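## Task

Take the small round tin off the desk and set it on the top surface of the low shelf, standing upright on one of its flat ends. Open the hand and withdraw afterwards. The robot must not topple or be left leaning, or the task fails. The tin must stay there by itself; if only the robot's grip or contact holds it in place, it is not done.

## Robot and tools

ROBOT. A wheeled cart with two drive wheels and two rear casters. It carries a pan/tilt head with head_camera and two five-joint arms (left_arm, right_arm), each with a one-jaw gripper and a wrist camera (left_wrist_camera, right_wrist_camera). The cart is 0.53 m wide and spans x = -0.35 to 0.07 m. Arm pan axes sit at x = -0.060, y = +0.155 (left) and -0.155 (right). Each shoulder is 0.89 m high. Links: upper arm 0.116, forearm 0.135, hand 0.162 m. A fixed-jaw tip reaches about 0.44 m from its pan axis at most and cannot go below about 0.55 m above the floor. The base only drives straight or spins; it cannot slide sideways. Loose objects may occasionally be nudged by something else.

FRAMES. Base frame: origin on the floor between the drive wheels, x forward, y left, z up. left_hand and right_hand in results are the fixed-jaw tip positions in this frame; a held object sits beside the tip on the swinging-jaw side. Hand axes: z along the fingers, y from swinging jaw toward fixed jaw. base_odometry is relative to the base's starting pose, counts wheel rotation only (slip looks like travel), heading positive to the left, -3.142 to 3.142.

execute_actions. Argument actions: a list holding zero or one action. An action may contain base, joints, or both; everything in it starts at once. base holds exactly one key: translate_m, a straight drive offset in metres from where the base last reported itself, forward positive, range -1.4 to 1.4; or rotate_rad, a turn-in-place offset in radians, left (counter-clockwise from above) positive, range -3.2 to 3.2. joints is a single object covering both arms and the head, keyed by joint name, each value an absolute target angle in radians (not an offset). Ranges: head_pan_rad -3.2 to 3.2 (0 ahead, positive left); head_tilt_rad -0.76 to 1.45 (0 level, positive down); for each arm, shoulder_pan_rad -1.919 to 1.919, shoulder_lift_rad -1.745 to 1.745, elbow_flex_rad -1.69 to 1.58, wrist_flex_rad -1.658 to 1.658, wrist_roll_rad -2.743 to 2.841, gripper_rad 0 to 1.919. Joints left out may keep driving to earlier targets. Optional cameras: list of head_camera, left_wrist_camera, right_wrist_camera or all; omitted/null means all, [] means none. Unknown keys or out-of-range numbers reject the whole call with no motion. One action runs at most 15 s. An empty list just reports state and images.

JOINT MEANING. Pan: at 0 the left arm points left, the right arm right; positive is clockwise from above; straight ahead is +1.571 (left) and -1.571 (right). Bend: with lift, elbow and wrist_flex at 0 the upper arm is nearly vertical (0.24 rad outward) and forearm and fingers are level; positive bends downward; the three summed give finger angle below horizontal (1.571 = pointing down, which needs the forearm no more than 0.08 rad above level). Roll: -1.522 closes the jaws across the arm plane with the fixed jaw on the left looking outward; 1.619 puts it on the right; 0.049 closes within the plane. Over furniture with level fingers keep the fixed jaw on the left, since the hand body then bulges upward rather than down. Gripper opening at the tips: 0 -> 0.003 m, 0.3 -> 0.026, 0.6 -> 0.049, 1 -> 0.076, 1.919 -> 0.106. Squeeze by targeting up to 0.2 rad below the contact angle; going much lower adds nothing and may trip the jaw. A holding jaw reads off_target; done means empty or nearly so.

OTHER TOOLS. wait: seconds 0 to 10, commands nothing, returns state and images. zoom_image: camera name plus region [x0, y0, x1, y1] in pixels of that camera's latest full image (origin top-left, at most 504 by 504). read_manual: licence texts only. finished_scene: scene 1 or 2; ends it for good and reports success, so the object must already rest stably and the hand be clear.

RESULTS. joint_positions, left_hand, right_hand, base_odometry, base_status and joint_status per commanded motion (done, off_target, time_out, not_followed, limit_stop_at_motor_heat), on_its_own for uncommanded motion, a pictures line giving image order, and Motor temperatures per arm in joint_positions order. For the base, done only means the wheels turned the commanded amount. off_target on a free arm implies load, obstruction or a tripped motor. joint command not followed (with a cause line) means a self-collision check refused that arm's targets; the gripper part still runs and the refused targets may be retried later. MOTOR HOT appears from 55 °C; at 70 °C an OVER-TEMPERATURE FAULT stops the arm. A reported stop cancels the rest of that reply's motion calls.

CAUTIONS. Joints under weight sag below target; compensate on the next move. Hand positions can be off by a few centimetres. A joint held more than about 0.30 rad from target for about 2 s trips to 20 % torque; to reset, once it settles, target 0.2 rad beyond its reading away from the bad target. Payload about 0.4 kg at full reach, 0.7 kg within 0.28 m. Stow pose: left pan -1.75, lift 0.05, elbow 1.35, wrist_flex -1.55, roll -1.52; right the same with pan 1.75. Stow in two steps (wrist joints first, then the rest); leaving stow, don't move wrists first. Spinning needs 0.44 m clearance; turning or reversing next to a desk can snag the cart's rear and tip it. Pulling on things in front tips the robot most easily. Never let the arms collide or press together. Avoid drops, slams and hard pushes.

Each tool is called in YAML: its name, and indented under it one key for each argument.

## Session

execute_actions:
  actions:
    - {"joints":{"head_tilt_rad":0.35}}
  cameras: ["head_camera"]

Scene clock: 1.00 s.
Motor temperatures (°C, as the motors report them): left_arm=[30 30 30 35 29] | right_arm=[33 31 29 29 29]
base_odometry: x=+0.000 y=+0.000 heading=+0.000 (m, m, rad; odometry frame)
base_status: not commanded
joint_positions: head_pan_rad=-0.027 head_tilt_rad=+0.343 left_arm_shoulder_pan_rad=-1.751 left_arm_shoulder_lift_rad=+0.096 left_arm_elbow_flex_rad=+1.386 left_arm_wrist_flex_rad=-1.548 left_arm_wrist_roll_rad=-1.491 left_arm_gripper_rad=+1.920 right_arm_shoulder_pan_rad=+1.727 right_arm_shoulder_lift_rad=+0.039 right_arm_elbow_flex_rad=+1.394 right_arm_wrist_flex_rad=-1.472 right_arm_wrist_roll_rad=-1.517 right_arm_gripper_rad=+1.920
joint_status: all done
left_hand: x=-0.3010 y=+0.1031 z=+0.8797 quat_wxyz=(-0.055, -0.679, -0.072, +0.728) (m; base frame)
right_hand: x=-0.3050 y=-0.1241 z=+0.8784 quat_wxyz=(-0.058, +0.691, -0.053, -0.718) (m; base frame)
pictures: head_camera
camera_calibration (this result's frames):
head_camera: T_world_to_cam=[[-0.058032, -0.99786, 0.0301209, -0.0383181], [-0.325933, -0.00958057, -0.945344, 1.12061], [0.94361, -0.0646776, -0.32468, 0.40742], [0, 0, 0, 1]] pos_world=[-0.0214234, -0.00114909, 1.1928]
Images, in order (width x height): head_camera 644x476.

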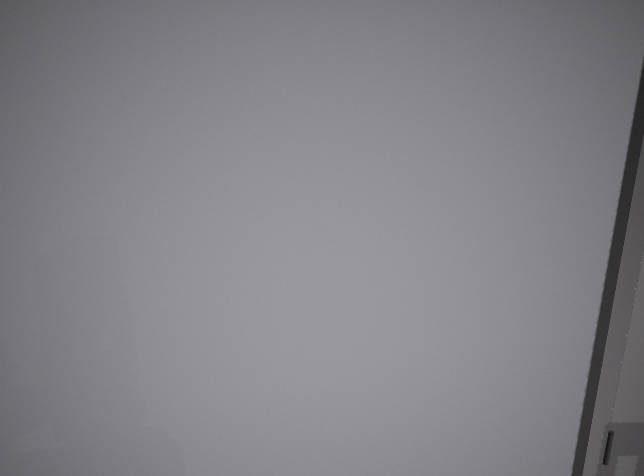

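execute_actions:
  actions:
    - {"joints":{"head_pan_rad":-1.5}}
  cameras: ["head_camera"]

execute_actions:
  actions:
    - {"joints":{"head_pan_rad":-2.6}}
  cameras: ["head_camera"]

execute_actions:
  actions:
    - {"joints":{"head_pan_rad":2.4}}
  cameras: ["head_camera"]

execute_actions:
  actions:
    - {"joints":{"head_pan_rad":1.5}}
  cameras: ["head_camera"]

Scene clock: 4.23 s.
Motor temperatures (°C, as the motors report them): left_arm=[30 30 30 35 29] | right_arm=[33 31 29 29 29]
base_odometry: x=+0.000 y=+0.000 heading=+0.000 (m, m, rad; odometry frame)
base_status: not commanded
joint_positions: head_pan_rad=-1.490 head_tilt_rad=+0.343 left_arm_shoulder_pan_rad=-1.751 left_arm_shoulder_lift_rad=+0.096 left_arm_elbow_flex_rad=+1.386 left_arm_wrist_flex_rad=-1.548 left_arm_wrist_roll_rad=-1.491 left_arm_gripper_rad=+1.920 right_arm_shoulder_pan_rad=+1.727 right_arm_shoulder_lift_rad=+0.039 right_arm_elbow_flex_rad=+1.394 right_arm_wrist_flex_rad=-1.472 right_arm_wrist_roll_rad=-1.517 right_arm_gripper_rad=+1.920
joint_status: all done
left_hand: x=-0.3010 y=+0.1031 z=+0.8797 quat_wxyz=(-0.055, -0.679, -0.072, +0.728) (m; base frame)
right_hand: x=-0.3050 y=-0.1241 z=+0.8784 quat_wxyz=(-0.058, +0.691, -0.053, -0.718) (m; base frame)
pictures: head_camera
camera_calibration (this result's frames):
head_camera: T_world_to_cam=[[-0.99833, -0.0493027, 0.0301216, -0.082513], [-0.0444765, 0.323049, -0.945337, 1.13383], [0.0368769, -0.945097, -0.324702, 0.364828], [0, 0, 0, 1]] pos_world=[-0.0453998, -0.0255533, 1.1928]
Images, in order (width x height): head_camera 644x476.

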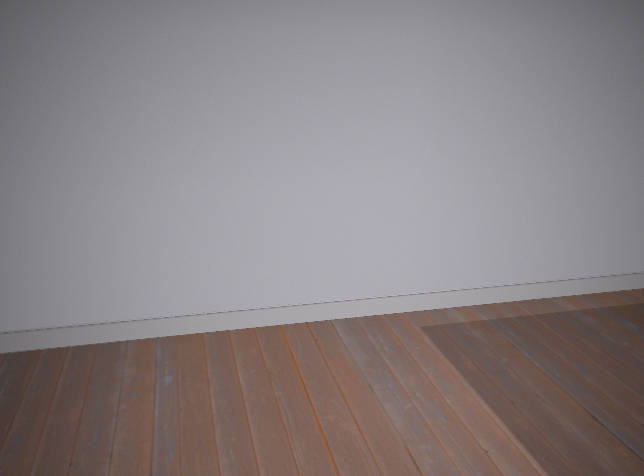

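Scene clock: 5.77 s.
Motor temperatures (°C, as the motors report them): left_arm=[30 30 30 35 29] | right_arm=[33 31 29 29 29]
base_odometry: x=+0.000 y=+0.000 heading=+0.000 (m, m, rad; odometry frame)
base_status: not commanded
joint_positions: head_pan_rad=-2.590 head_tilt_rad=+0.343 left_arm_shoulder_pan_rad=-1.751 left_arm_shoulder_lift_rad=+0.096 left_arm_elbow_flex_rad=+1.386 left_arm_wrist_flex_rad=-1.548 left_arm_wrist_roll_rad=-1.491 left_arm_gripper_rad=+1.920 right_arm_shoulder_pan_rad=+1.727 right_arm_shoulder_lift_rad=+0.039 right_arm_elbow_flex_rad=+1.394 right_arm_wrist_flex_rad=-1.472 right_arm_wrist_roll_rad=-1.517 right_arm_gripper_rad=+1.920
joint_status: all done
left_hand: x=-0.3010 y=+0.1031 z=+0.8797 quat_wxyz=(-0.055, -0.679, -0.072, +0.728) (m; base frame)
right_hand: x=-0.3050 y=-0.1241 z=+0.8784 quat_wxyz=(-0.058, +0.691, -0.053, -0.718) (m; base frame)
pictures: head_camera
camera_calibration (this result's frames):
head_camera: T_world_to_cam=[[-0.496779, 0.867354, 0.0301218, -0.0589402], [0.267732, 0.186174, -0.945335, 1.14851], [-0.825549, -0.461558, -0.324706, 0.324299], [0, 0, 0, 1]] pos_world=[-0.0690476, -0.0130171, 1.1928]
Images, in order (width x height): head_camera 644x476.

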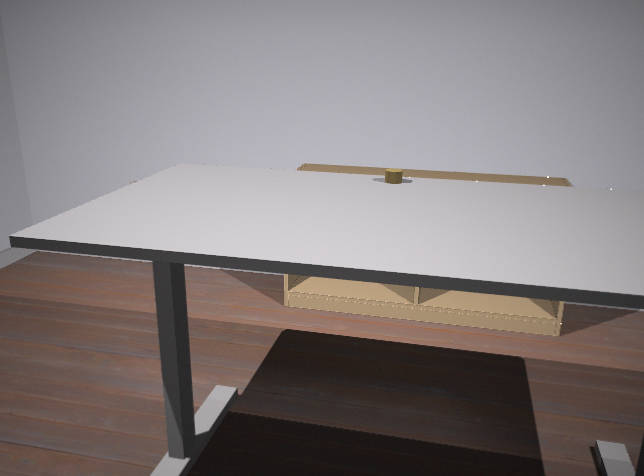

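Scene clock: 9.90 s.
Motor temperatures (°C, as the motors report them): left_arm=[30 30 30 35 29] | right_arm=[33 31 29 29 29]
base_odometry: x=+0.000 y=+0.000 heading=+0.000 (m, m, rad; odometry frame)
base_status: not commanded
joint_positions: head_pan_rad=+2.390 head_tilt_rad=+0.343 left_arm_shoulder_pan_rad=-1.751 left_arm_shoulder_lift_rad=+0.096 left_arm_elbow_flex_rad=+1.386 left_arm_wrist_flex_rad=-1.548 left_arm_wrist_roll_rad=-1.491 left_arm_gripper_rad=+1.920 right_arm_shoulder_pan_rad=+1.727 right_arm_shoulder_lift_rad=+0.039 right_arm_elbow_flex_rad=+1.394 right_arm_wrist_flex_rad=-1.472 right_arm_wrist_roll_rad=-1.517 right_arm_gripper_rad=+1.920
joint_status: all done
left_hand: x=-0.3010 y=+0.1031 z=+0.8797 quat_wxyz=(-0.055, -0.679, -0.072, +0.728) (m; base frame)
right_hand: x=-0.3050 y=-0.1241 z=+0.8784 quat_wxyz=(-0.058, +0.691, -0.053, -0.718) (m; base frame)
pictures: head_camera
camera_calibration (this result's frames):
head_camera: T_world_to_cam=[[0.70512, 0.708448, 0.0301218, -0.002451], [0.250343, -0.208973, -0.945335, 1.14769], [-0.663426, 0.674115, -0.324706, 0.331919], [0, 0, 0, 1]] pos_world=[-0.0653838, 0.0178208, 1.1928]
Images, in order (width x height): head_camera 644x476.

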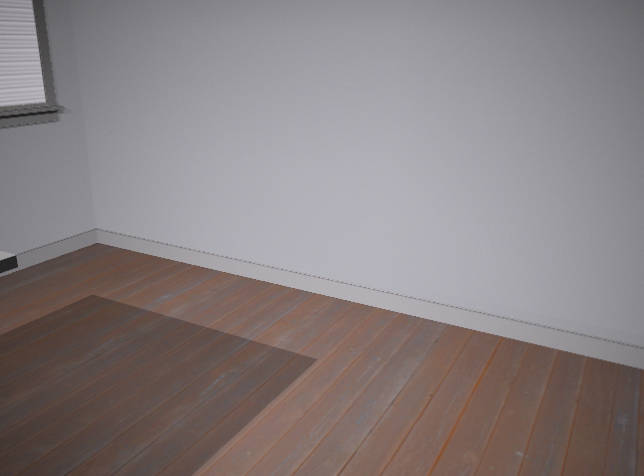

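Scene clock: 11.30 s.
Motor temperatures (°C, as the motors report them): left_arm=[30 30 30 35 29] | right_arm=[33 31 29 29 29]
base_odometry: x=+0.000 y=+0.000 heading=+0.000 (m, m, rad; odometry frame)
base_status: not commanded
joint_positions: head_pan_rad=+1.510 head_tilt_rad=+0.343 left_arm_shoulder_pan_rad=-1.751 left_arm_shoulder_lift_rad=+0.096 left_arm_elbow_flex_rad=+1.386 left_arm_wrist_flex_rad=-1.548 left_arm_wrist_roll_rad=-1.491 left_arm_gripper_rad=+1.920 right_arm_shoulder_pan_rad=+1.727 right_arm_shoulder_lift_rad=+0.039 right_arm_elbow_flex_rad=+1.394 right_arm_wrist_flex_rad=-1.472 right_arm_wrist_roll_rad=-1.517 right_arm_gripper_rad=+1.920
joint_status: all done
left_hand: x=-0.3010 y=+0.1031 z=+0.8797 quat_wxyz=(-0.055, -0.679, -0.072, +0.728) (m; base frame)
right_hand: x=-0.3050 y=-0.1241 z=+0.8784 quat_wxyz=(-0.058, +0.691, -0.053, -0.718) (m; base frame)
pictures: head_camera
camera_calibration (this result's frames):
head_camera: T_world_to_cam=[[0.995297, -0.0920693, 0.0301218, 0.0111873], [-0.0015556, -0.326096, -0.945335, 1.13585], [0.0968589, 0.940842, -0.324706, 0.367652], [0, 0, 0, 1]] pos_world=[-0.0449782, 0.0255236, 1.1928]
Images, in order (width x height): head_camera 644x476.

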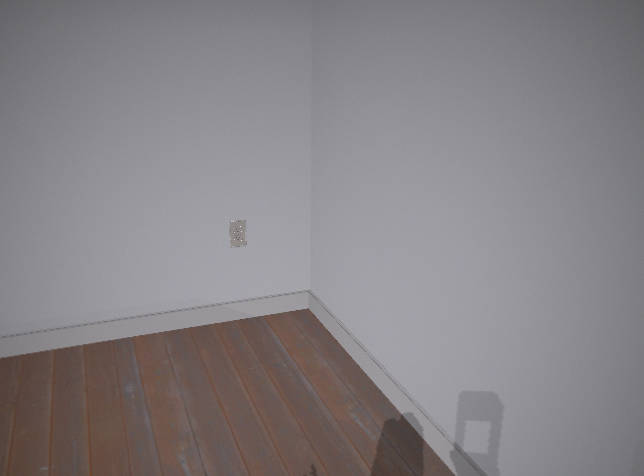

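execute_actions:
  actions:
    - {"base":{"rotate_rad":-1.29},"joints":{"head_pan_rad":0}}
  cameras: []

execute_actions:
  actions:
    - {"base":{"translate_m":1.4}}
  cameras: []

execute_actions:
  actions:
    - {"base":{"translate_m":0.15}}
  cameras: []

execute_actions:
  actions:
    - {"base":{"rotate_rad":-1.571}}
  cameras: ["head_camera"]

Scene clock: 16.77 s.
Motor temperatures (°C, as the motors report them): left_arm=[30 30 30 35 29] | right_arm=[33 31 29 29 29]
base_odometry: x=-0.001 y=+0.000 heading=-1.289 (m, m, rad; odometry frame)
base_status: done
joint_positions: head_pan_rad=+0.010 head_tilt_rad=+0.343 left_arm_shoulder_pan_rad=-1.751 left_arm_shoulder_lift_rad=+0.096 left_arm_elbow_flex_rad=+1.386 left_arm_wrist_flex_rad=-1.548 left_arm_wrist_roll_rad=-1.491 left_arm_gripper_rad=+1.920 right_arm_shoulder_pan_rad=+1.727 right_arm_shoulder_lift_rad=+0.039 right_arm_elbow_flex_rad=+1.394 right_arm_wrist_flex_rad=-1.472 right_arm_wrist_roll_rad=-1.517 right_arm_gripper_rad=+1.920
joint_status: all done
left_hand: x=-0.3010 y=+0.1031 z=+0.8797 quat_wxyz=(-0.055, -0.679, -0.072, +0.728) (m; base frame)
right_hand: x=-0.3050 y=-0.1241 z=+0.8784 quat_wxyz=(-0.058, +0.691, -0.053, -0.718) (m; base frame)
pictures: none
No camera images: the call's "cameras" was empty. Leave "cameras" out to get every camera's image.

Scene clock: 24.60 s.
Motor temperatures (°C, as the motors report them): left_arm=[30 30 30 35 29] | right_arm=[33 31 29 29 29]
base_odometry: x=+0.388 y=-1.345 heading=-1.286 (m, m, rad; odometry frame)
base_status: done
joint_positions: head_pan_rad=+0.010 head_tilt_rad=+0.343 left_arm_shoulder_pan_rad=-1.751 left_arm_shoulder_lift_rad=+0.096 left_arm_elbow_flex_rad=+1.386 left_arm_wrist_flex_rad=-1.548 left_arm_wrist_roll_rad=-1.491 left_arm_gripper_rad=+1.920 right_arm_shoulder_pan_rad=+1.727 right_arm_shoulder_lift_rad=+0.039 right_arm_elbow_flex_rad=+1.394 right_arm_wrist_flex_rad=-1.472 right_arm_wrist_roll_rad=-1.517 right_arm_gripper_rad=+1.920
joint_status: not commanded
left_hand: x=-0.3010 y=+0.1031 z=+0.8797 quat_wxyz=(-0.055, -0.679, -0.072, +0.728) (m; base frame)
right_hand: x=-0.3050 y=-0.1241 z=+0.8784 quat_wxyz=(-0.058, +0.691, -0.053, -0.718) (m; base frame)
pictures: none
No camera images: the call's "cameras" was empty. Leave "cameras" out to get every camera's image.

Scene clock: 26.27 s.
Motor temperatures (°C, as the motors report them): left_arm=[30 30 30 35 29] | right_arm=[33 31 29 29 29]
base_odometry: x=+0.431 y=-1.489 heading=-1.284 (m, m, rad; odometry frame)
base_status: done
joint_positions: head_pan_rad=+0.010 head_tilt_rad=+0.343 left_arm_shoulder_pan_rad=-1.751 left_arm_shoulder_lift_rad=+0.096 left_arm_elbow_flex_rad=+1.386 left_arm_wrist_flex_rad=-1.548 left_arm_wrist_roll_rad=-1.491 left_arm_gripper_rad=+1.920 right_arm_shoulder_pan_rad=+1.727 right_arm_shoulder_lift_rad=+0.039 right_arm_elbow_flex_rad=+1.394 right_arm_wrist_flex_rad=-1.472 right_arm_wrist_roll_rad=-1.517 right_arm_gripper_rad=+1.920
joint_status: not commanded
left_hand: x=-0.3010 y=+0.1031 z=+0.8797 quat_wxyz=(-0.055, -0.679, -0.072, +0.728) (m; base frame)
right_hand: x=-0.3050 y=-0.1241 z=+0.8784 quat_wxyz=(-0.058, +0.691, -0.053, -0.718) (m; base frame)
pictures: none
No camera images: the call's "cameras" was empty. Leave "cameras" out to get every camera's image.

Scene clock: 28.93 s.
Motor temperatures (°C, as the motors report them): left_arm=[30 30 30 35 29] | right_arm=[33 31 29 29 29]
base_odometry: x=+0.431 y=-1.488 heading=-2.854 (m, m, rad; odometry frame)
base_status: done
joint_positions: head_pan_rad=+0.010 head_tilt_rad=+0.343 left_arm_shoulder_pan_rad=-1.751 left_arm_shoulder_lift_rad=+0.096 left_arm_elbow_flex_rad=+1.386 left_arm_wrist_flex_rad=-1.548 left_arm_wrist_roll_rad=-1.491 left_arm_gripper_rad=+1.920 right_arm_shoulder_pan_rad=+1.727 right_arm_shoulder_lift_rad=+0.039 right_arm_elbow_flex_rad=+1.394 right_arm_wrist_flex_rad=-1.472 right_arm_wrist_roll_rad=-1.517 right_arm_gripper_rad=+1.920
joint_status: not commanded
left_hand: x=-0.3010 y=+0.1031 z=+0.8797 quat_wxyz=(-0.055, -0.679, -0.072, +0.728) (m; base frame)
right_hand: x=-0.3050 y=-0.1241 z=+0.8784 quat_wxyz=(-0.058, +0.691, -0.053, -0.718) (m; base frame)
pictures: head_camera
camera_calibration (this result's frames):
head_camera: T_world_to_cam=[[-0.021484, -0.999315, 0.0301309, -0.0366119], [-0.325665, -0.0214991, -0.945241, 1.12051], [0.945241, -0.0301201, -0.32498, 0.407842], [0, 0, 0, 1]] pos_world=[-0.0213852, -0.000212652, 1.19279]
Images, in order (width x height): head_camera 644x476.

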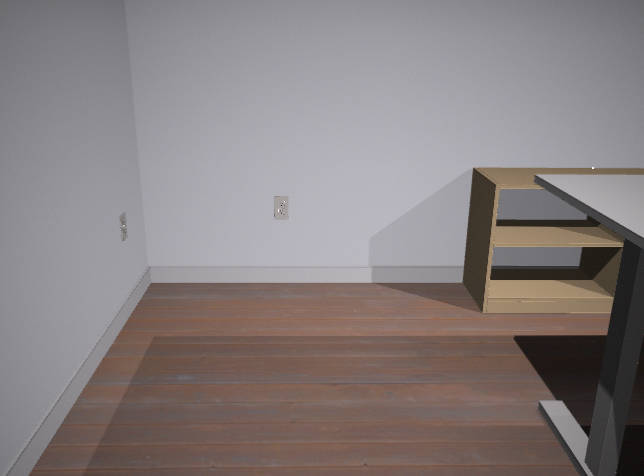

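execute_actions:
  actions:
    - {"base":{"translate_m":1.4}}
  cameras: []

execute_actions:
  actions:
    - {"base":{"translate_m":0.64}}
  cameras: []

execute_actions:
  actions:
    - {"base":{"rotate_rad":-1.571},"joints":{"head_tilt_rad":0.5,"head_pan_rad":0}}
  cameras: ["head_camera"]

Scene clock: 38.50 s.
Motor temperatures (°C, as the motors report them): left_arm=[30 30 30 35 29] | right_arm=[33 31 29 29 29]
base_odometry: x=-0.912 y=-1.886 heading=-2.851 (m, m, rad; odometry frame)
base_status: done
joint_positions: head_pan_rad=+0.010 head_tilt_rad=+0.343 left_arm_shoulder_pan_rad=-1.751 left_arm_shoulder_lift_rad=+0.096 left_arm_elbow_flex_rad=+1.386 left_arm_wrist_flex_rad=-1.548 left_arm_wrist_roll_rad=-1.491 left_arm_gripper_rad=+1.920 right_arm_shoulder_pan_rad=+1.727 right_arm_shoulder_lift_rad=+0.039 right_arm_elbow_flex_rad=+1.394 right_arm_wrist_flex_rad=-1.472 right_arm_wrist_roll_rad=-1.517 right_arm_gripper_rad=+1.920
joint_status: not commanded
left_hand: x=-0.3010 y=+0.1031 z=+0.8797 quat_wxyz=(-0.055, -0.679, -0.072, +0.728) (m; base frame)
right_hand: x=-0.3050 y=-0.1241 z=+0.8784 quat_wxyz=(-0.058, +0.691, -0.053, -0.718) (m; base frame)
pictures: none
No camera images: the call's "cameras" was empty. Leave "cameras" out to get every camera's image.

Scene clock: 42.47 s.
Motor temperatures (°C, as the motors report them): left_arm=[30 30 30 35 29] | right_arm=[33 31 29 29 29]
base_odometry: x=-1.524 y=-2.071 heading=-2.849 (m, m, rad; odometry frame)
base_status: done
joint_positions: head_pan_rad=+0.010 head_tilt_rad=+0.343 left_arm_shoulder_pan_rad=-1.751 left_arm_shoulder_lift_rad=+0.096 left_arm_elbow_flex_rad=+1.386 left_arm_wrist_flex_rad=-1.548 left_arm_wrist_roll_rad=-1.491 left_arm_gripper_rad=+1.920 right_arm_shoulder_pan_rad=+1.727 right_arm_shoulder_lift_rad=+0.039 right_arm_elbow_flex_rad=+1.394 right_arm_wrist_flex_rad=-1.472 right_arm_wrist_roll_rad=-1.517 right_arm_gripper_rad=+1.920
joint_status: not commanded
left_hand: x=-0.3010 y=+0.1031 z=+0.8797 quat_wxyz=(-0.055, -0.679, -0.072, +0.728) (m; base frame)
right_hand: x=-0.3050 y=-0.1241 z=+0.8784 quat_wxyz=(-0.058, +0.691, -0.053, -0.718) (m; base frame)
pictures: none
No camera images: the call's "cameras" was empty. Leave "cameras" out to get every camera's image.

Scene clock: 45.13 s.
Motor temperatures (°C, as the motors report them): left_arm=[30 30 30 35 29] | right_arm=[33 31 29 29 29]
base_odometry: x=-1.524 y=-2.071 heading=+1.865 (m, m, rad; odometry frame)
base_status: done
joint_positions: head_pan_rad=+0.010 head_tilt_rad=+0.494 left_arm_shoulder_pan_rad=-1.751 left_arm_shoulder_lift_rad=+0.096 left_arm_elbow_flex_rad=+1.386 left_arm_wrist_flex_rad=-1.548 left_arm_wrist_roll_rad=-1.491 left_arm_gripper_rad=+1.920 right_arm_shoulder_pan_rad=+1.727 right_arm_shoulder_lift_rad=+0.039 right_arm_elbow_flex_rad=+1.394 right_arm_wrist_flex_rad=-1.472 right_arm_wrist_roll_rad=-1.517 right_arm_gripper_rad=+1.920
joint_status: all done
left_hand: x=-0.3010 y=+0.1031 z=+0.8797 quat_wxyz=(-0.055, -0.679, -0.072, +0.728) (m; base frame)
right_hand: x=-0.3050 y=-0.1241 z=+0.8784 quat_wxyz=(-0.058, +0.691, -0.053, -0.718) (m; base frame)
pictures: head_camera
camera_calibration (this result's frames):
head_camera: T_world_to_cam=[[-0.0166365, -0.999266, 0.0344961, -0.0414084], [-0.463516, -0.0228619, -0.885794, 1.04561], [0.885932, -0.030726, -0.462796, 0.56368], [0, 0, 0, 1]] pos_world=[-0.0154164, -0.000153852, 1.18849]
Images, in order (width x height): head_camera 644x476.

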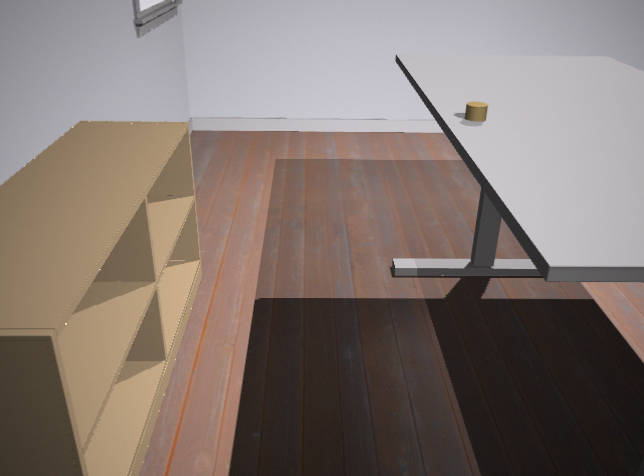

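execute_actions:
  actions:
    - {"base":{"translate_m":1.3},"joints":{"head_tilt_rad":0.8,"head_pan_rad":-0.9}}
  cameras: ["head_camera"]

execute_actions:
  actions:
    - {"joints":{"right_arm_shoulder_pan_rad":-0.7,"right_arm_shoulder_lift_rad":0.3,"right_arm_elbow_flex_rad":-0.2}}
  cameras: []

Scene clock: 54.43 s.
Motor temperatures (°C, as the motors report them): left_arm=[30 30 30 35 29] | right_arm=[33 31 29 29 29]
base_odometry: x=-1.900 y=-0.827 heading=+1.867 (m, m, rad; odometry frame)
base_status: done
joint_positions: head_pan_rad=-0.890 head_tilt_rad=+0.795 left_arm_shoulder_pan_rad=-1.751 left_arm_shoulder_lift_rad=+0.096 left_arm_elbow_flex_rad=+1.386 left_arm_wrist_flex_rad=-1.548 left_arm_wrist_roll_rad=-1.491 left_arm_gripper_rad=+1.920 right_arm_shoulder_pan_rad=+1.727 right_arm_shoulder_lift_rad=+0.039 right_arm_elbow_flex_rad=+1.394 right_arm_wrist_flex_rad=-1.472 right_arm_wrist_roll_rad=-1.517 right_arm_gripper_rad=+1.920
joint_status: all done
left_hand: x=-0.3010 y=+0.1031 z=+0.8797 quat_wxyz=(-0.055, -0.679, -0.072, +0.728) (m; base frame)
right_hand: x=-0.3050 y=-0.1241 z=+0.8784 quat_wxyz=(-0.058, +0.691, -0.053, -0.718) (m; base frame)
pictures: head_camera
camera_calibration (this result's frames):
head_camera: T_world_to_cam=[[-0.785919, -0.616981, 0.0408194, -0.0848428], [-0.458206, 0.536798, -0.708446, 0.841728], [0.415186, -0.575484, -0.704584, 0.819853], [0, 0, 0, 1]] pos_world=[-0.0213864, -0.0323714, 1.17744]
Images, in order (width x height): head_camera 644x476.

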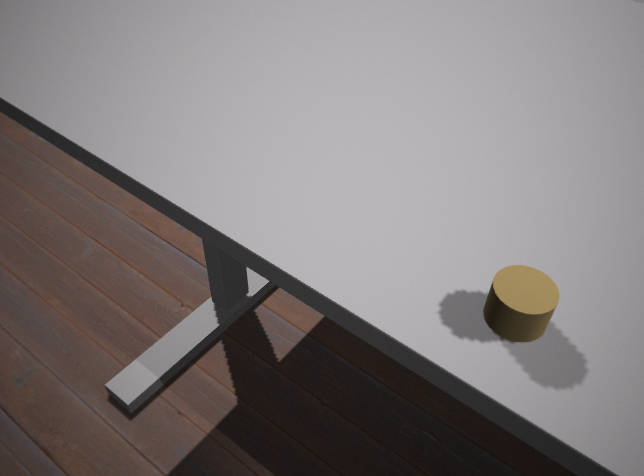

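Scene clock: 56.93 s.
Motor temperatures (°C, as the motors report them): left_arm=[30 30 30 35 29] | right_arm=[33 31 29 29 29]
base_odometry: x=-1.900 y=-0.827 heading=+1.867 (m, m, rad; odometry frame)
base_status: not commanded
joint_positions: head_pan_rad=-0.890 head_tilt_rad=+0.795 left_arm_shoulder_pan_rad=-1.751 left_arm_shoulder_lift_rad=+0.096 left_arm_elbow_flex_rad=+1.386 left_arm_wrist_flex_rad=-1.548 left_arm_wrist_roll_rad=-1.491 left_arm_gripper_rad=+1.920 right_arm_shoulder_pan_rad=-0.690 right_arm_shoulder_lift_rad=+0.315 right_arm_elbow_flex_rad=-0.167 right_arm_wrist_flex_rad=-1.472 right_arm_wrist_roll_rad=-1.517 right_arm_gripper_rad=+1.920
joint_status: all done
left_hand: x=-0.3010 y=+0.1031 z=+0.8797 quat_wxyz=(-0.055, -0.679, -0.072, +0.728) (m; base frame)
right_hand: x=+0.1150 y=-0.3549 z=+1.1332 quat_wxyz=(+0.897, +0.052, +0.111, -0.425) (m; base frame)
pictures: none
No camera images: the call's "cameras" was empty. Leave "cameras" out to get every camera's image.

execute_actions:
  actions:
    - {"joints":{"right_arm_shoulder_pan_rad":-0.58,"right_arm_shoulder_lift_rad":-0.03,"right_arm_elbow_flex_rad":0.4,"right_arm_wrist_flex_rad":0.65,"right_arm_gripper_rad":1.5}}
  cameras: ["head_camera","right_wrist_camera"]

Scene clock: 62.50 s.
Motor temperatures (°C, as the motors report them): left_arm=[30 30 30 35 29] | right_arm=[33 31 29 29 29]
base_odometry: x=-1.900 y=-0.827 heading=+1.867 (m, m, rad; odometry frame)
base_status: not commanded
joint_positions: head_pan_rad=-0.890 head_tilt_rad=+0.795 left_arm_shoulder_pan_rad=-1.751 left_arm_shoulder_lift_rad=+0.096 left_arm_elbow_flex_rad=+1.386 left_arm_wrist_flex_rad=-1.548 left_arm_wrist_roll_rad=-1.491 left_arm_gripper_rad=+1.920 right_arm_shoulder_pan_rad=-0.591 right_arm_shoulder_lift_rad=+0.014 right_arm_elbow_flex_rad=+0.405 right_arm_wrist_flex_rad=+0.647 right_arm_wrist_roll_rad=-1.517 right_arm_gripper_rad=+1.509
joint_status: all done
left_hand: x=-0.3010 y=+0.1031 z=+0.8797 quat_wxyz=(-0.055, -0.679, -0.072, +0.728) (m; base frame)
right_hand: x=+0.0927 y=-0.3690 z=+0.8153 quat_wxyz=(+0.220, +0.454, +0.855, -0.118) (m; base frame)
pictures: head_camera, right_wrist_camera
camera_calibration (this result's frames):
head_camera: T_world_to_cam=[[-0.785918, -0.616981, 0.0408194, -0.0848428], [-0.458206, 0.536798, -0.708446, 0.841728], [0.415186, -0.575484, -0.704584, 0.819853], [0, 0, 0, 1]] pos_world=[-0.0213864, -0.0323714, 1.17744]
right_wrist_camera: T_world_to_cam=[[-0.842332, -0.537074, 0.0450328, -0.16162], [-0.536169, 0.843532, 0.0312442, 0.36421], [-0.054767, 0.00217277, -0.998497, 0.889922], [0, 0, 0, 1]] pos_world=[0.107879, -0.395958, 0.884483]
Images, in order (width x height): head_camera 644x476, right_wrist_camera 644x476.

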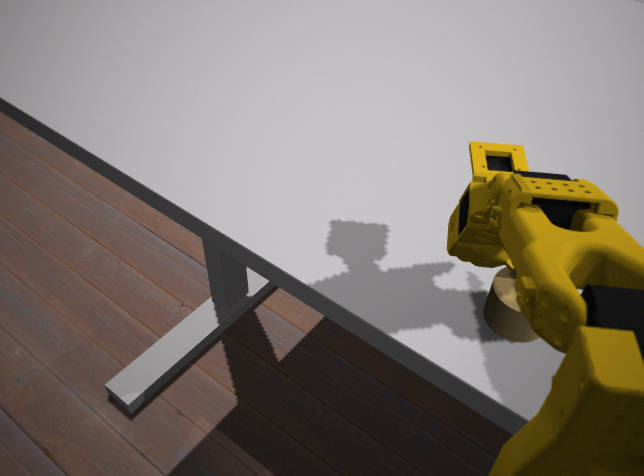

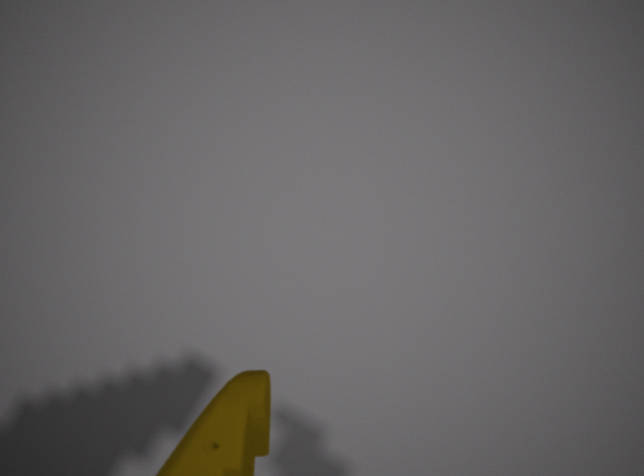

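execute_actions:
  actions:
    - {"base":{"translate_m":-0.06},"joints":{"right_arm_shoulder_pan_rad":-0.8}}
  cameras: ["head_camera","right_wrist_camera"]

Scene clock: 64.40 s.
Motor temperatures (°C, as the motors report them): left_arm=[30 30 30 35 29] | right_arm=[33 31 29 29 29]
base_odometry: x=-1.882 y=-0.884 heading=+1.867 (m, m, rad; odometry frame)
base_status: done
joint_positions: head_pan_rad=-0.890 head_tilt_rad=+0.795 left_arm_shoulder_pan_rad=-1.751 left_arm_shoulder_lift_rad=+0.096 left_arm_elbow_flex_rad=+1.386 left_arm_wrist_flex_rad=-1.548 left_arm_wrist_roll_rad=-1.491 left_arm_gripper_rad=+1.920 right_arm_shoulder_pan_rad=-0.788 right_arm_shoulder_lift_rad=+0.013 right_arm_elbow_flex_rad=+0.405 right_arm_wrist_flex_rad=+0.647 right_arm_wrist_roll_rad=-1.517 right_arm_gripper_rad=+1.509
joint_status: all done
left_hand: x=-0.3010 y=+0.1031 z=+0.8797 quat_wxyz=(-0.055, -0.679, -0.072, +0.728) (m; base frame)
right_hand: x=+0.1319 y=-0.3349 z=+0.8157 quat_wxyz=(+0.231, +0.367, +0.896, -0.096) (m; base frame)
pictures: head_camera, right_wrist_camera
camera_calibration (this result's frames):
head_camera: T_world_to_cam=[[-0.786037, -0.616831, 0.0408198, -0.0848488], [-0.458114, 0.5369, -0.708428, 0.841711], [0.415064, -0.57555, -0.704602, 0.819869], [0, 0, 0, 1]] pos_world=[-0.0213922, -0.0323769, 1.17744]
right_wrist_camera: T_world_to_cam=[[-0.720357, -0.692142, 0.0449976, -0.178303], [-0.691573, 0.721696, 0.0297113, 0.337373], [-0.0530391, -0.00971636, -0.998545, 0.88818], [0, 0, 0, 1]] pos_world=[0.151984, -0.358262, 0.884887]
Images, in order (width x height): head_camera 644x476, right_wrist_camera 644x476.

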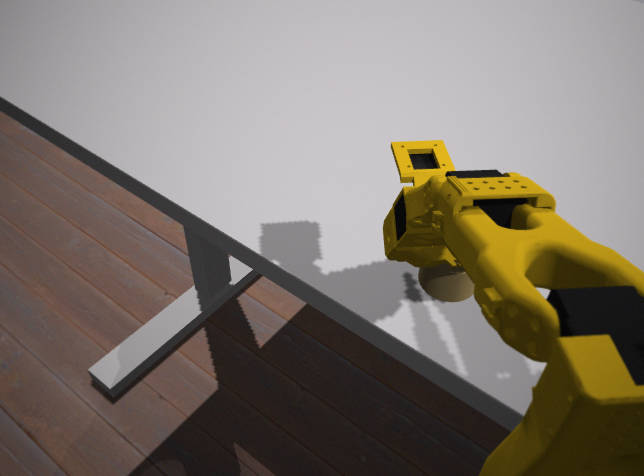

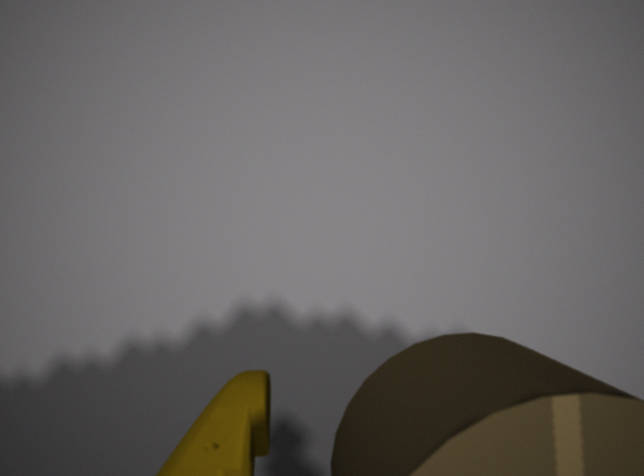

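execute_actions:
  actions:
    - {"joints":{"right_arm_elbow_flex_rad":0.66,"right_arm_wrist_flex_rad":0.4}}
  cameras: []

execute_actions:
  actions:
    - {"joints":{"right_arm_elbow_flex_rad":0.84,"right_arm_wrist_flex_rad":0.2}}
  cameras: ["head_camera","right_wrist_camera"]

Scene clock: 66.70 s.
Motor temperatures (°C, as the motors report them): left_arm=[30 30 30 35 29] | right_arm=[33 31 29 29 29]
base_odometry: x=-1.882 y=-0.884 heading=+1.867 (m, m, rad; odometry frame)
base_status: not commanded
joint_positions: head_pan_rad=-0.890 head_tilt_rad=+0.795 left_arm_shoulder_pan_rad=-1.751 left_arm_shoulder_lift_rad=+0.096 left_arm_elbow_flex_rad=+1.386 left_arm_wrist_flex_rad=-1.548 left_arm_wrist_roll_rad=-1.491 left_arm_gripper_rad=+1.920 right_arm_shoulder_pan_rad=-0.788 right_arm_shoulder_lift_rad=-0.042 right_arm_elbow_flex_rad=+0.621 right_arm_wrist_flex_rad=+0.398 right_arm_wrist_roll_rad=-1.517 right_arm_gripper_rad=+1.509
joint_status: all done
left_hand: x=-0.3010 y=+0.1031 z=+0.8797 quat_wxyz=(-0.055, -0.679, -0.072, +0.728) (m; base frame)
right_hand: x=+0.1291 y=-0.3321 z=+0.8050 quat_wxyz=(+0.270, +0.362, +0.885, -0.112) (m; base frame)
pictures: none
No camera images: the call's "cameras" was empty. Leave "cameras" out to get every camera's image.

Scene clock: 67.53 s.
Motor temperatures (°C, as the motors report them): left_arm=[30 30 30 35 29] | right_arm=[33 31 29 29 29]
base_odometry: x=-1.882 y=-0.884 heading=+1.867 (m, m, rad; odometry frame)
base_status: not commanded
joint_positions: head_pan_rad=-0.890 head_tilt_rad=+0.795 left_arm_shoulder_pan_rad=-1.751 left_arm_shoulder_lift_rad=+0.096 left_arm_elbow_flex_rad=+1.386 left_arm_wrist_flex_rad=-1.548 left_arm_wrist_roll_rad=-1.491 left_arm_gripper_rad=+1.920 right_arm_shoulder_pan_rad=-0.788 right_arm_shoulder_lift_rad=-0.076 right_arm_elbow_flex_rad=+0.767 right_arm_wrist_flex_rad=+0.186 right_arm_wrist_roll_rad=-1.517 right_arm_gripper_rad=+1.509
joint_status: right_arm_elbow_flex_rad off_target (ended at +0.767, target +0.840); the others done
left_hand: x=-0.3010 y=+0.1031 z=+0.8797 quat_wxyz=(-0.055, -0.679, -0.072, +0.728) (m; base frame)
right_hand: x=+0.1295 y=-0.3324 z=+0.8028 quat_wxyz=(+0.314, +0.357, +0.870, -0.130) (m; base frame)
pictures: head_camera, right_wrist_camera
camera_calibration (this result's frames):
head_camera: T_world_to_cam=[[-0.786037, -0.616831, 0.0408198, -0.0848488], [-0.458114, 0.5369, -0.708427, 0.841711], [0.415064, -0.57555, -0.704602, 0.819869], [0, 0, 0, 1]] pos_world=[-0.0213922, -0.0323769, 1.17744]
right_wrist_camera: T_world_to_cam=[[-0.72601, -0.686523, 0.0399418, -0.171143], [-0.683119, 0.713292, -0.156725, 0.480118], [0.0791054, -0.141069, -0.986834, 0.805022], [0, 0, 0, 1]] pos_world=[0.140045, -0.346394, 0.876505]
Images, in order (width x height): head_camera 644x476, right_wrist_camera 644x476.

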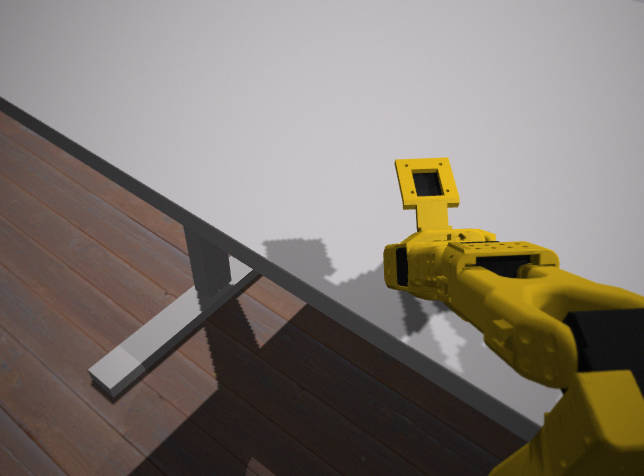

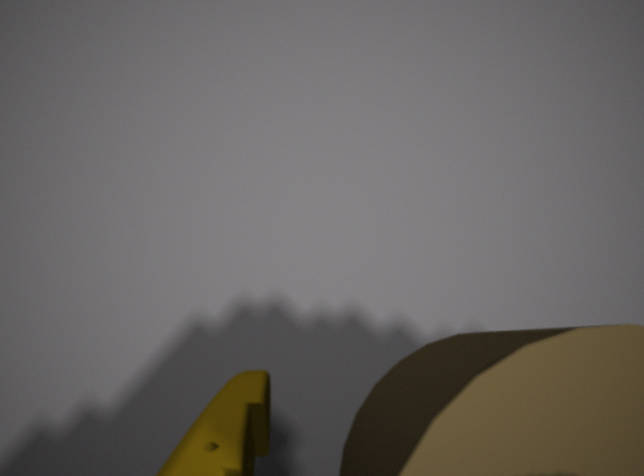

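execute_actions:
  actions:
    - {"joints":{"right_arm_elbow_flex_rad":0.75,"right_arm_shoulder_lift_rad":-0.08,"right_arm_shoulder_pan_rad":-0.76}}
  cameras: []

execute_actions:
  actions:
    - {"joints":{"right_arm_gripper_rad":0.65}}
  cameras: ["right_wrist_camera"]

Scene clock: 70.17 s.
Motor temperatures (°C, as the motors report them): left_arm=[30 30 30 35 29] | right_arm=[33 31 29 29 29]
base_odometry: x=-1.882 y=-0.884 heading=+1.867 (m, m, rad; odometry frame)
base_status: not commanded
joint_positions: head_pan_rad=-0.890 head_tilt_rad=+0.795 left_arm_shoulder_pan_rad=-1.751 left_arm_shoulder_lift_rad=+0.096 left_arm_elbow_flex_rad=+1.386 left_arm_wrist_flex_rad=-1.548 left_arm_wrist_roll_rad=-1.491 left_arm_gripper_rad=+1.920 right_arm_shoulder_pan_rad=-0.776 right_arm_shoulder_lift_rad=-0.084 right_arm_elbow_flex_rad=+0.761 right_arm_wrist_flex_rad=+0.188 right_arm_wrist_roll_rad=-1.517 right_arm_gripper_rad=+1.509
joint_status: all done
left_hand: x=-0.3010 y=+0.1031 z=+0.8797 quat_wxyz=(-0.055, -0.679, -0.072, +0.728) (m; base frame)
right_hand: x=+0.1285 y=-0.3360 z=+0.8057 quat_wxyz=(+0.318, +0.361, +0.866, -0.135) (m; base frame)
pictures: none
No camera images: the call's "cameras" was empty. Leave "cameras" out to get every camera's image.

Scene clock: 71.23 s.
Motor temperatures (°C, as the motors report them): left_arm=[30 30 30 35 29] | right_arm=[33 31 29 29 29]
base_odometry: x=-1.882 y=-0.884 heading=+1.867 (m, m, rad; odometry frame)
base_status: not commanded
joint_positions: head_pan_rad=-0.890 head_tilt_rad=+0.795 left_arm_shoulder_pan_rad=-1.751 left_arm_shoulder_lift_rad=+0.096 left_arm_elbow_flex_rad=+1.386 left_arm_wrist_flex_rad=-1.548 left_arm_wrist_roll_rad=-1.491 left_arm_gripper_rad=+1.920 right_arm_shoulder_pan_rad=-0.773 right_arm_shoulder_lift_rad=-0.084 right_arm_elbow_flex_rad=+0.753 right_arm_wrist_flex_rad=+0.188 right_arm_wrist_roll_rad=-1.517 right_arm_gripper_rad=+0.697
joint_status: right_arm_gripper_rad off_target (ended at +0.697, target +0.650)
left_hand: x=-0.3010 y=+0.1031 z=+0.8797 quat_wxyz=(-0.055, -0.679, -0.072, +0.728) (m; base frame)
right_hand: x=+0.1290 y=-0.3377 z=+0.8073 quat_wxyz=(+0.321, +0.362, +0.864, -0.136) (m; base frame)
pictures: right_wrist_camera
camera_calibration (this result's frames):
right_wrist_camera: T_world_to_cam=[[-0.737008, -0.67474, 0.0393173, -0.169343], [-0.669778, 0.721309, -0.176382, 0.501129], [0.0906523, -0.156329, -0.983536, 0.799485], [0, 0, 0, 1]] pos_world=[0.138363, -0.350749, 0.881371]
Images, in order (width x height): right_wrist_camera 644x476.

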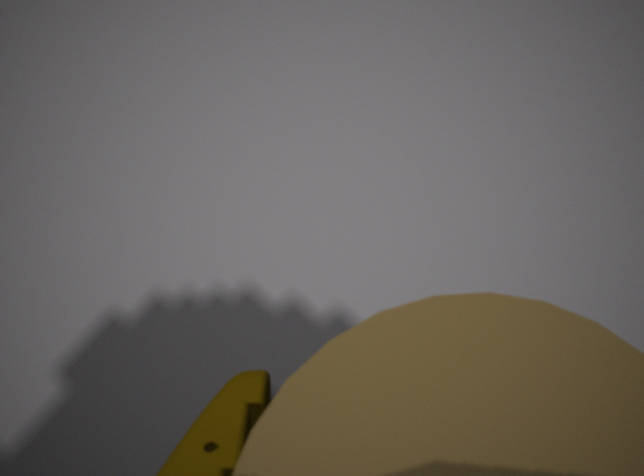

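execute_actions:
  actions:
    - {"joints":{"right_arm_gripper_rad":0.5}}
  cameras: []

execute_actions:
  actions:
    - {"joints":{"right_arm_elbow_flex_rad":0.3,"right_arm_wrist_flex_rad":0.6,"head_pan_rad":0,"head_tilt_rad":0.7}}
  cameras: ["right_wrist_camera"]

execute_actions:
  actions:
    - {"base":{"translate_m":1.4}}
  cameras: ["head_camera"]

Scene clock: 73.63 s.
Motor temperatures (°C, as the motors report them): left_arm=[30 30 30 35 29] | right_arm=[33 31 29 29 29]
base_odometry: x=-1.882 y=-0.884 heading=+1.867 (m, m, rad; odometry frame)
base_status: not commanded
joint_positions: head_pan_rad=-0.890 head_tilt_rad=+0.795 left_arm_shoulder_pan_rad=-1.751 left_arm_shoulder_lift_rad=+0.096 left_arm_elbow_flex_rad=+1.386 left_arm_wrist_flex_rad=-1.548 left_arm_wrist_roll_rad=-1.491 left_arm_gripper_rad=+1.920 right_arm_shoulder_pan_rad=-0.773 right_arm_shoulder_lift_rad=-0.087 right_arm_elbow_flex_rad=+0.750 right_arm_wrist_flex_rad=+0.188 right_arm_wrist_roll_rad=-1.517 right_arm_gripper_rad=+0.648
joint_status: right_arm_gripper_rad off_target (ended at +0.648, target +0.500)
left_hand: x=-0.3010 y=+0.1031 z=+0.8797 quat_wxyz=(-0.055, -0.679, -0.072, +0.728) (m; base frame)
right_hand: x=+0.1296 y=-0.3383 z=+0.8087 quat_wxyz=(+0.324, +0.361, +0.863, -0.138) (m; base frame)
pictures: none
No camera images: the call's "cameras" was empty. Leave "cameras" out to get every camera's image.

Scene clock: 75.03 s.
Motor temperatures (°C, as the motors report them): left_arm=[30 30 30 35 29] | right_arm=[33 31 29 29 29]
base_odometry: x=-1.882 y=-0.884 heading=+1.867 (m, m, rad; odometry frame)
base_status: not commanded
joint_positions: head_pan_rad=-0.010 head_tilt_rad=+0.714 left_arm_shoulder_pan_rad=-1.751 left_arm_shoulder_lift_rad=+0.096 left_arm_elbow_flex_rad=+1.386 left_arm_wrist_flex_rad=-1.548 left_arm_wrist_roll_rad=-1.491 left_arm_gripper_rad=+1.920 right_arm_shoulder_pan_rad=-0.772 right_arm_shoulder_lift_rad=-0.068 right_arm_elbow_flex_rad=+0.339 right_arm_wrist_flex_rad=+0.599 right_arm_wrist_roll_rad=-1.517 right_arm_gripper_rad=+0.645
joint_status: all done
left_hand: x=-0.3010 y=+0.1031 z=+0.8797 quat_wxyz=(-0.055, -0.679, -0.072, +0.728) (m; base frame)
right_hand: x=+0.1445 y=-0.3542 z=+0.8543 quat_wxyz=(+0.316, +0.363, +0.866, -0.134) (m; base frame)
pictures: right_wrist_camera
camera_calibration (this result's frames):
right_wrist_camera: T_world_to_cam=[[-0.737704, -0.673956, 0.0397035, -0.170863], [-0.670128, 0.723835, -0.164294, 0.522321], [0.0819879, -0.147806, -0.985612, 0.847781], [0, 0, 0, 1]] pos_world=[0.154468, -0.367921, 0.928181]
Images, in order (width x height): right_wrist_camera 644x476.

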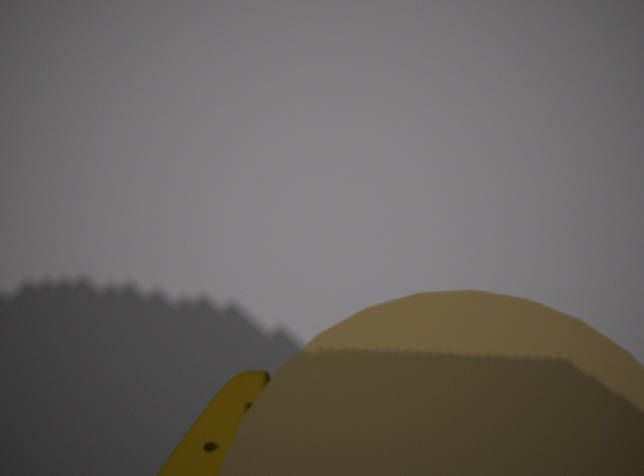

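Scene clock: 82.80 s.
Motor temperatures (°C, as the motors report them): left_arm=[30 30 30 35 29] | right_arm=[33 31 29 29 29]
base_odometry: x=-2.293 y=+0.454 heading=+1.867 (m, m, rad; odometry frame)
base_status: done
joint_positions: head_pan_rad=-0.010 head_tilt_rad=+0.714 left_arm_shoulder_pan_rad=-1.751 left_arm_shoulder_lift_rad=+0.096 left_arm_elbow_flex_rad=+1.386 left_arm_wrist_flex_rad=-1.548 left_arm_wrist_roll_rad=-1.491 left_arm_gripper_rad=+1.920 right_arm_shoulder_pan_rad=-0.770 right_arm_shoulder_lift_rad=-0.068 right_arm_elbow_flex_rad=+0.339 right_arm_wrist_flex_rad=+0.599 right_arm_wrist_roll_rad=-1.517 right_arm_gripper_rad=+0.645
joint_status: not commanded
left_hand: x=-0.3010 y=+0.1031 z=+0.8797 quat_wxyz=(-0.055, -0.679, -0.072, +0.728) (m; base frame)
right_hand: x=+0.1442 y=-0.3545 z=+0.8543 quat_wxyz=(+0.316, +0.364, +0.866, -0.135) (m; base frame)
pictures: head_camera
camera_calibration (this result's frames):
head_camera: T_world_to_cam=[[-0.0283454, -0.998819, 0.0394692, -0.0476828], [-0.646381, -0.0118041, -0.762924, 0.895588], [0.762489, -0.0471375, -0.645282, 0.767921], [0, 0, 0, 1]] pos_world=[-0.00799147, -0.000857033, 1.18067]
Images, in order (width x height): head_camera 644x476.

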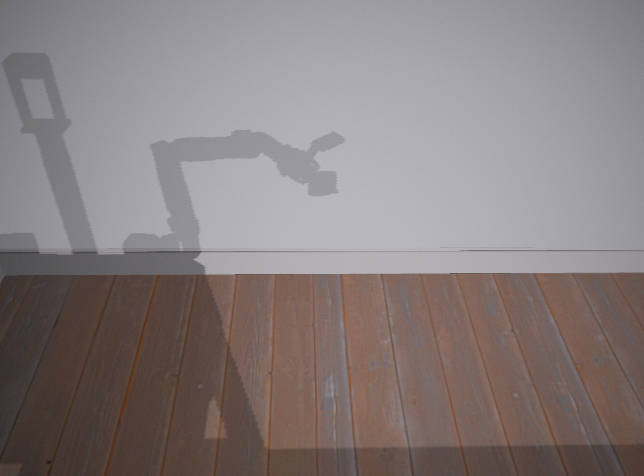

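execute_actions:
  actions:
    - {"base":{"rotate_rad":2.58},"joints":{"right_arm_shoulder_pan_rad":-1.85}}
  cameras: ["head_camera"]

Scene clock: 88.07 s.
Motor temperatures (°C, as the motors report them): left_arm=[30 30 30 35 29] | right_arm=[33 31 29 29 29]
base_odometry: x=-2.293 y=+0.454 heading=-1.837 (m, m, rad; odometry frame)
base_status: done
joint_positions: head_pan_rad=-0.010 head_tilt_rad=+0.714 left_arm_shoulder_pan_rad=-1.751 left_arm_shoulder_lift_rad=+0.096 left_arm_elbow_flex_rad=+1.386 left_arm_wrist_flex_rad=-1.548 left_arm_wrist_roll_rad=-1.491 left_arm_gripper_rad=+1.920 right_arm_shoulder_pan_rad=-1.839 right_arm_shoulder_lift_rad=-0.068 right_arm_elbow_flex_rad=+0.337 right_arm_wrist_flex_rad=+0.599 right_arm_wrist_roll_rad=-1.517 right_arm_gripper_rad=+0.645
joint_status: all done
left_hand: x=-0.3010 y=+0.1031 z=+0.8797 quat_wxyz=(-0.055, -0.679, -0.072, +0.728) (m; base frame)
right_hand: x=+0.2134 y=-0.0718 z=+0.8547 quat_wxyz=(+0.341, -0.128, +0.930, +0.045) (m; base frame)
pictures: head_camera
camera_calibration (this result's frames):
head_camera: T_world_to_cam=[[-0.0282902, -0.99882, 0.0394692, -0.0476802], [-0.64638, -0.0118398, -0.762924, 0.895588], [0.762491, -0.0470954, -0.645282, 0.767921], [0, 0, 0, 1]] pos_world=[-0.00799143, -0.00085488, 1.18067]
Images, in order (width x height): head_camera 644x476.

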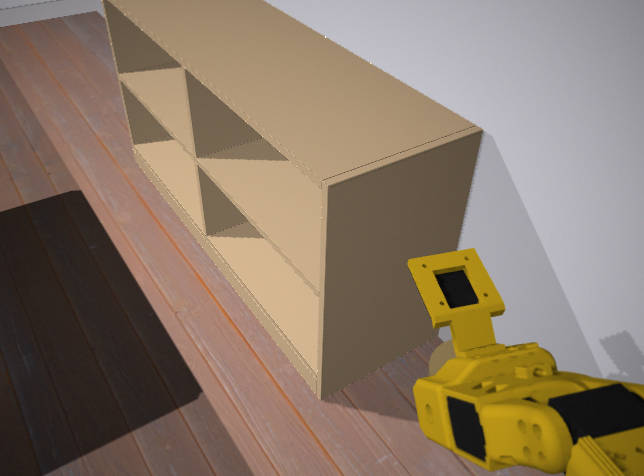

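execute_actions:
  actions:
    - {"base":{"translate_m":0.71},"joints":{"right_arm_shoulder_pan_rad":-1.9}}
  cameras: []

execute_actions:
  actions:
    - {"joints":{"right_arm_shoulder_lift_rad":1.42,"right_arm_elbow_flex_rad":-0.75,"right_arm_wrist_flex_rad":0.13,"head_tilt_rad":0.95}}
  cameras: ["head_camera"]

Scene clock: 96.03 s.
Motor temperatures (°C, as the motors report them): left_arm=[30 30 30 35 29] | right_arm=[33 31 29 29 29]
base_odometry: x=-2.479 y=-0.231 heading=-1.837 (m, m, rad; odometry frame)
base_status: done
joint_positions: head_pan_rad=-0.010 head_tilt_rad=+0.714 left_arm_shoulder_pan_rad=-1.751 left_arm_shoulder_lift_rad=+0.096 left_arm_elbow_flex_rad=+1.386 left_arm_wrist_flex_rad=-1.548 left_arm_wrist_roll_rad=-1.491 left_arm_gripper_rad=+1.920 right_arm_shoulder_pan_rad=-1.890 right_arm_shoulder_lift_rad=-0.068 right_arm_elbow_flex_rad=+0.337 right_arm_wrist_flex_rad=+0.599 right_arm_wrist_roll_rad=-1.517 right_arm_gripper_rad=+0.645
joint_status: all done
left_hand: x=-0.3010 y=+0.1031 z=+0.8797 quat_wxyz=(-0.055, -0.679, -0.072, +0.728) (m; base frame)
right_hand: x=+0.2088 y=-0.0581 z=+0.8547 quat_wxyz=(+0.340, -0.151, +0.927, +0.054) (m; base frame)
pictures: none
No camera images: the call's "cameras" was empty. Leave "cameras" out to get every camera's image.

Scene clock: 97.73 s.
Motor temperatures (°C, as the motors report them): left_arm=[30 30 30 35 29] | right_arm=[33 31 29 29 29]
base_odometry: x=-2.479 y=-0.231 heading=-1.837 (m, m, rad; odometry frame)
base_status: not commanded
joint_positions: head_pan_rad=-0.010 head_tilt_rad=+0.945 left_arm_shoulder_pan_rad=-1.751 left_arm_shoulder_lift_rad=+0.096 left_arm_elbow_flex_rad=+1.386 left_arm_wrist_flex_rad=-1.548 left_arm_wrist_roll_rad=-1.491 left_arm_gripper_rad=+1.920 right_arm_shoulder_pan_rad=-1.890 right_arm_shoulder_lift_rad=+1.450 right_arm_elbow_flex_rad=-0.715 right_arm_wrist_flex_rad=+0.143 right_arm_wrist_roll_rad=-1.517 right_arm_gripper_rad=+0.645
joint_status: all done
left_hand: x=-0.3010 y=+0.1031 z=+0.8797 quat_wxyz=(-0.055, -0.679, -0.072, +0.728) (m; base frame)
right_hand: x=+0.2711 y=-0.0375 z=+0.6693 quat_wxyz=(+0.335, -0.152, +0.928, +0.053) (m; base frame)
pictures: head_camera
camera_calibration (this result's frames):
head_camera: T_world_to_cam=[[-0.0187764, -0.998915, 0.0426243, -0.0508646], [-0.803742, -0.0102766, -0.59489, 0.694785], [0.594682, -0.0454289, -0.802677, 0.941194], [0, 0, 0, 1]] pos_world=[-0.00223895, -0.000912029, 1.17096]
Images, in order (width x height): head_camera 644x476.

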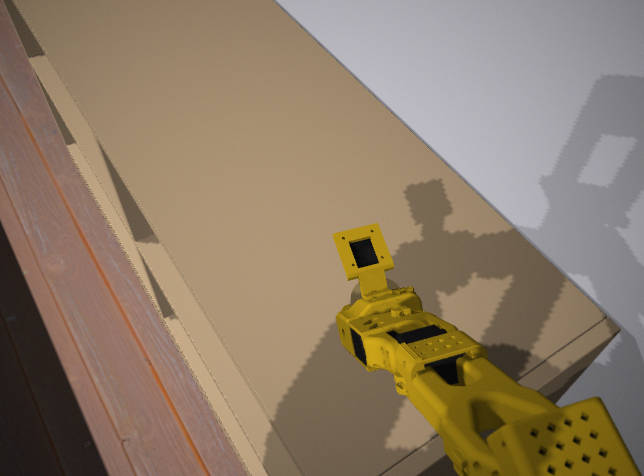

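Well placed. Lower.

execute_actions:
  actions:
    - {"joints":{"right_arm_shoulder_lift_rad":1.58,"right_arm_elbow_flex_rad":-0.8,"right_arm_wrist_flex_rad":0.02}}
  cameras: ["head_camera"]

Scene clock: 99.57 s.
Motor temperatures (°C, as the motors report them): left_arm=[30 30 30 35 29] | right_arm=[33 31 29 29 29]
base_odometry: x=-2.479 y=-0.231 heading=-1.837 (m, m, rad; odometry frame)
base_status: not commanded
joint_positions: head_pan_rad=-0.010 head_tilt_rad=+0.945 left_arm_shoulder_pan_rad=-1.751 left_arm_shoulder_lift_rad=+0.096 left_arm_elbow_flex_rad=+1.386 left_arm_wrist_flex_rad=-1.548 left_arm_wrist_roll_rad=-1.491 left_arm_gripper_rad=+1.920 right_arm_shoulder_pan_rad=-1.890 right_arm_shoulder_lift_rad=+1.608 right_arm_elbow_flex_rad=-0.769 right_arm_wrist_flex_rad=+0.034 right_arm_wrist_roll_rad=-1.517 right_arm_gripper_rad=+0.645
joint_status: all done
left_hand: x=-0.3010 y=+0.1031 z=+0.8797 quat_wxyz=(-0.055, -0.679, -0.072, +0.728) (m; base frame)
right_hand: x=+0.2591 y=-0.0415 z=+0.6416 quat_wxyz=(+0.337, -0.152, +0.928, +0.053) (m; base frame)
pictures: head_camera
camera_calibration (this result's frames):
head_camera: T_world_to_cam=[[-0.0187765, -0.998915, 0.0426243, -0.0508646], [-0.803742, -0.0102764, -0.594889, 0.694784], [0.594681, -0.0454289, -0.802677, 0.941195], [0, 0, 0, 1]] pos_world=[-0.00223894, -0.000912035, 1.17096]
Images, in order (width x height): head_camera 644x476.

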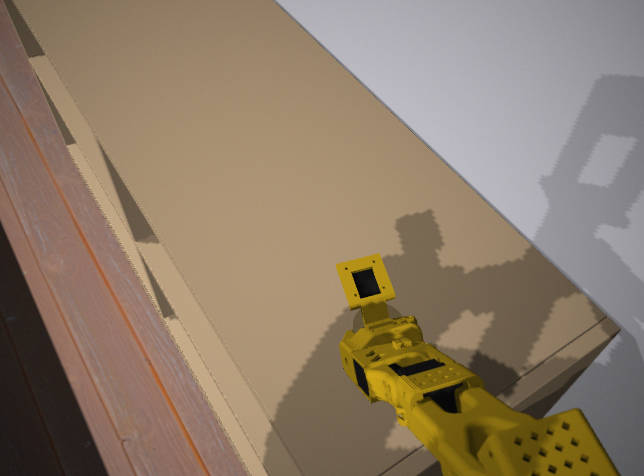

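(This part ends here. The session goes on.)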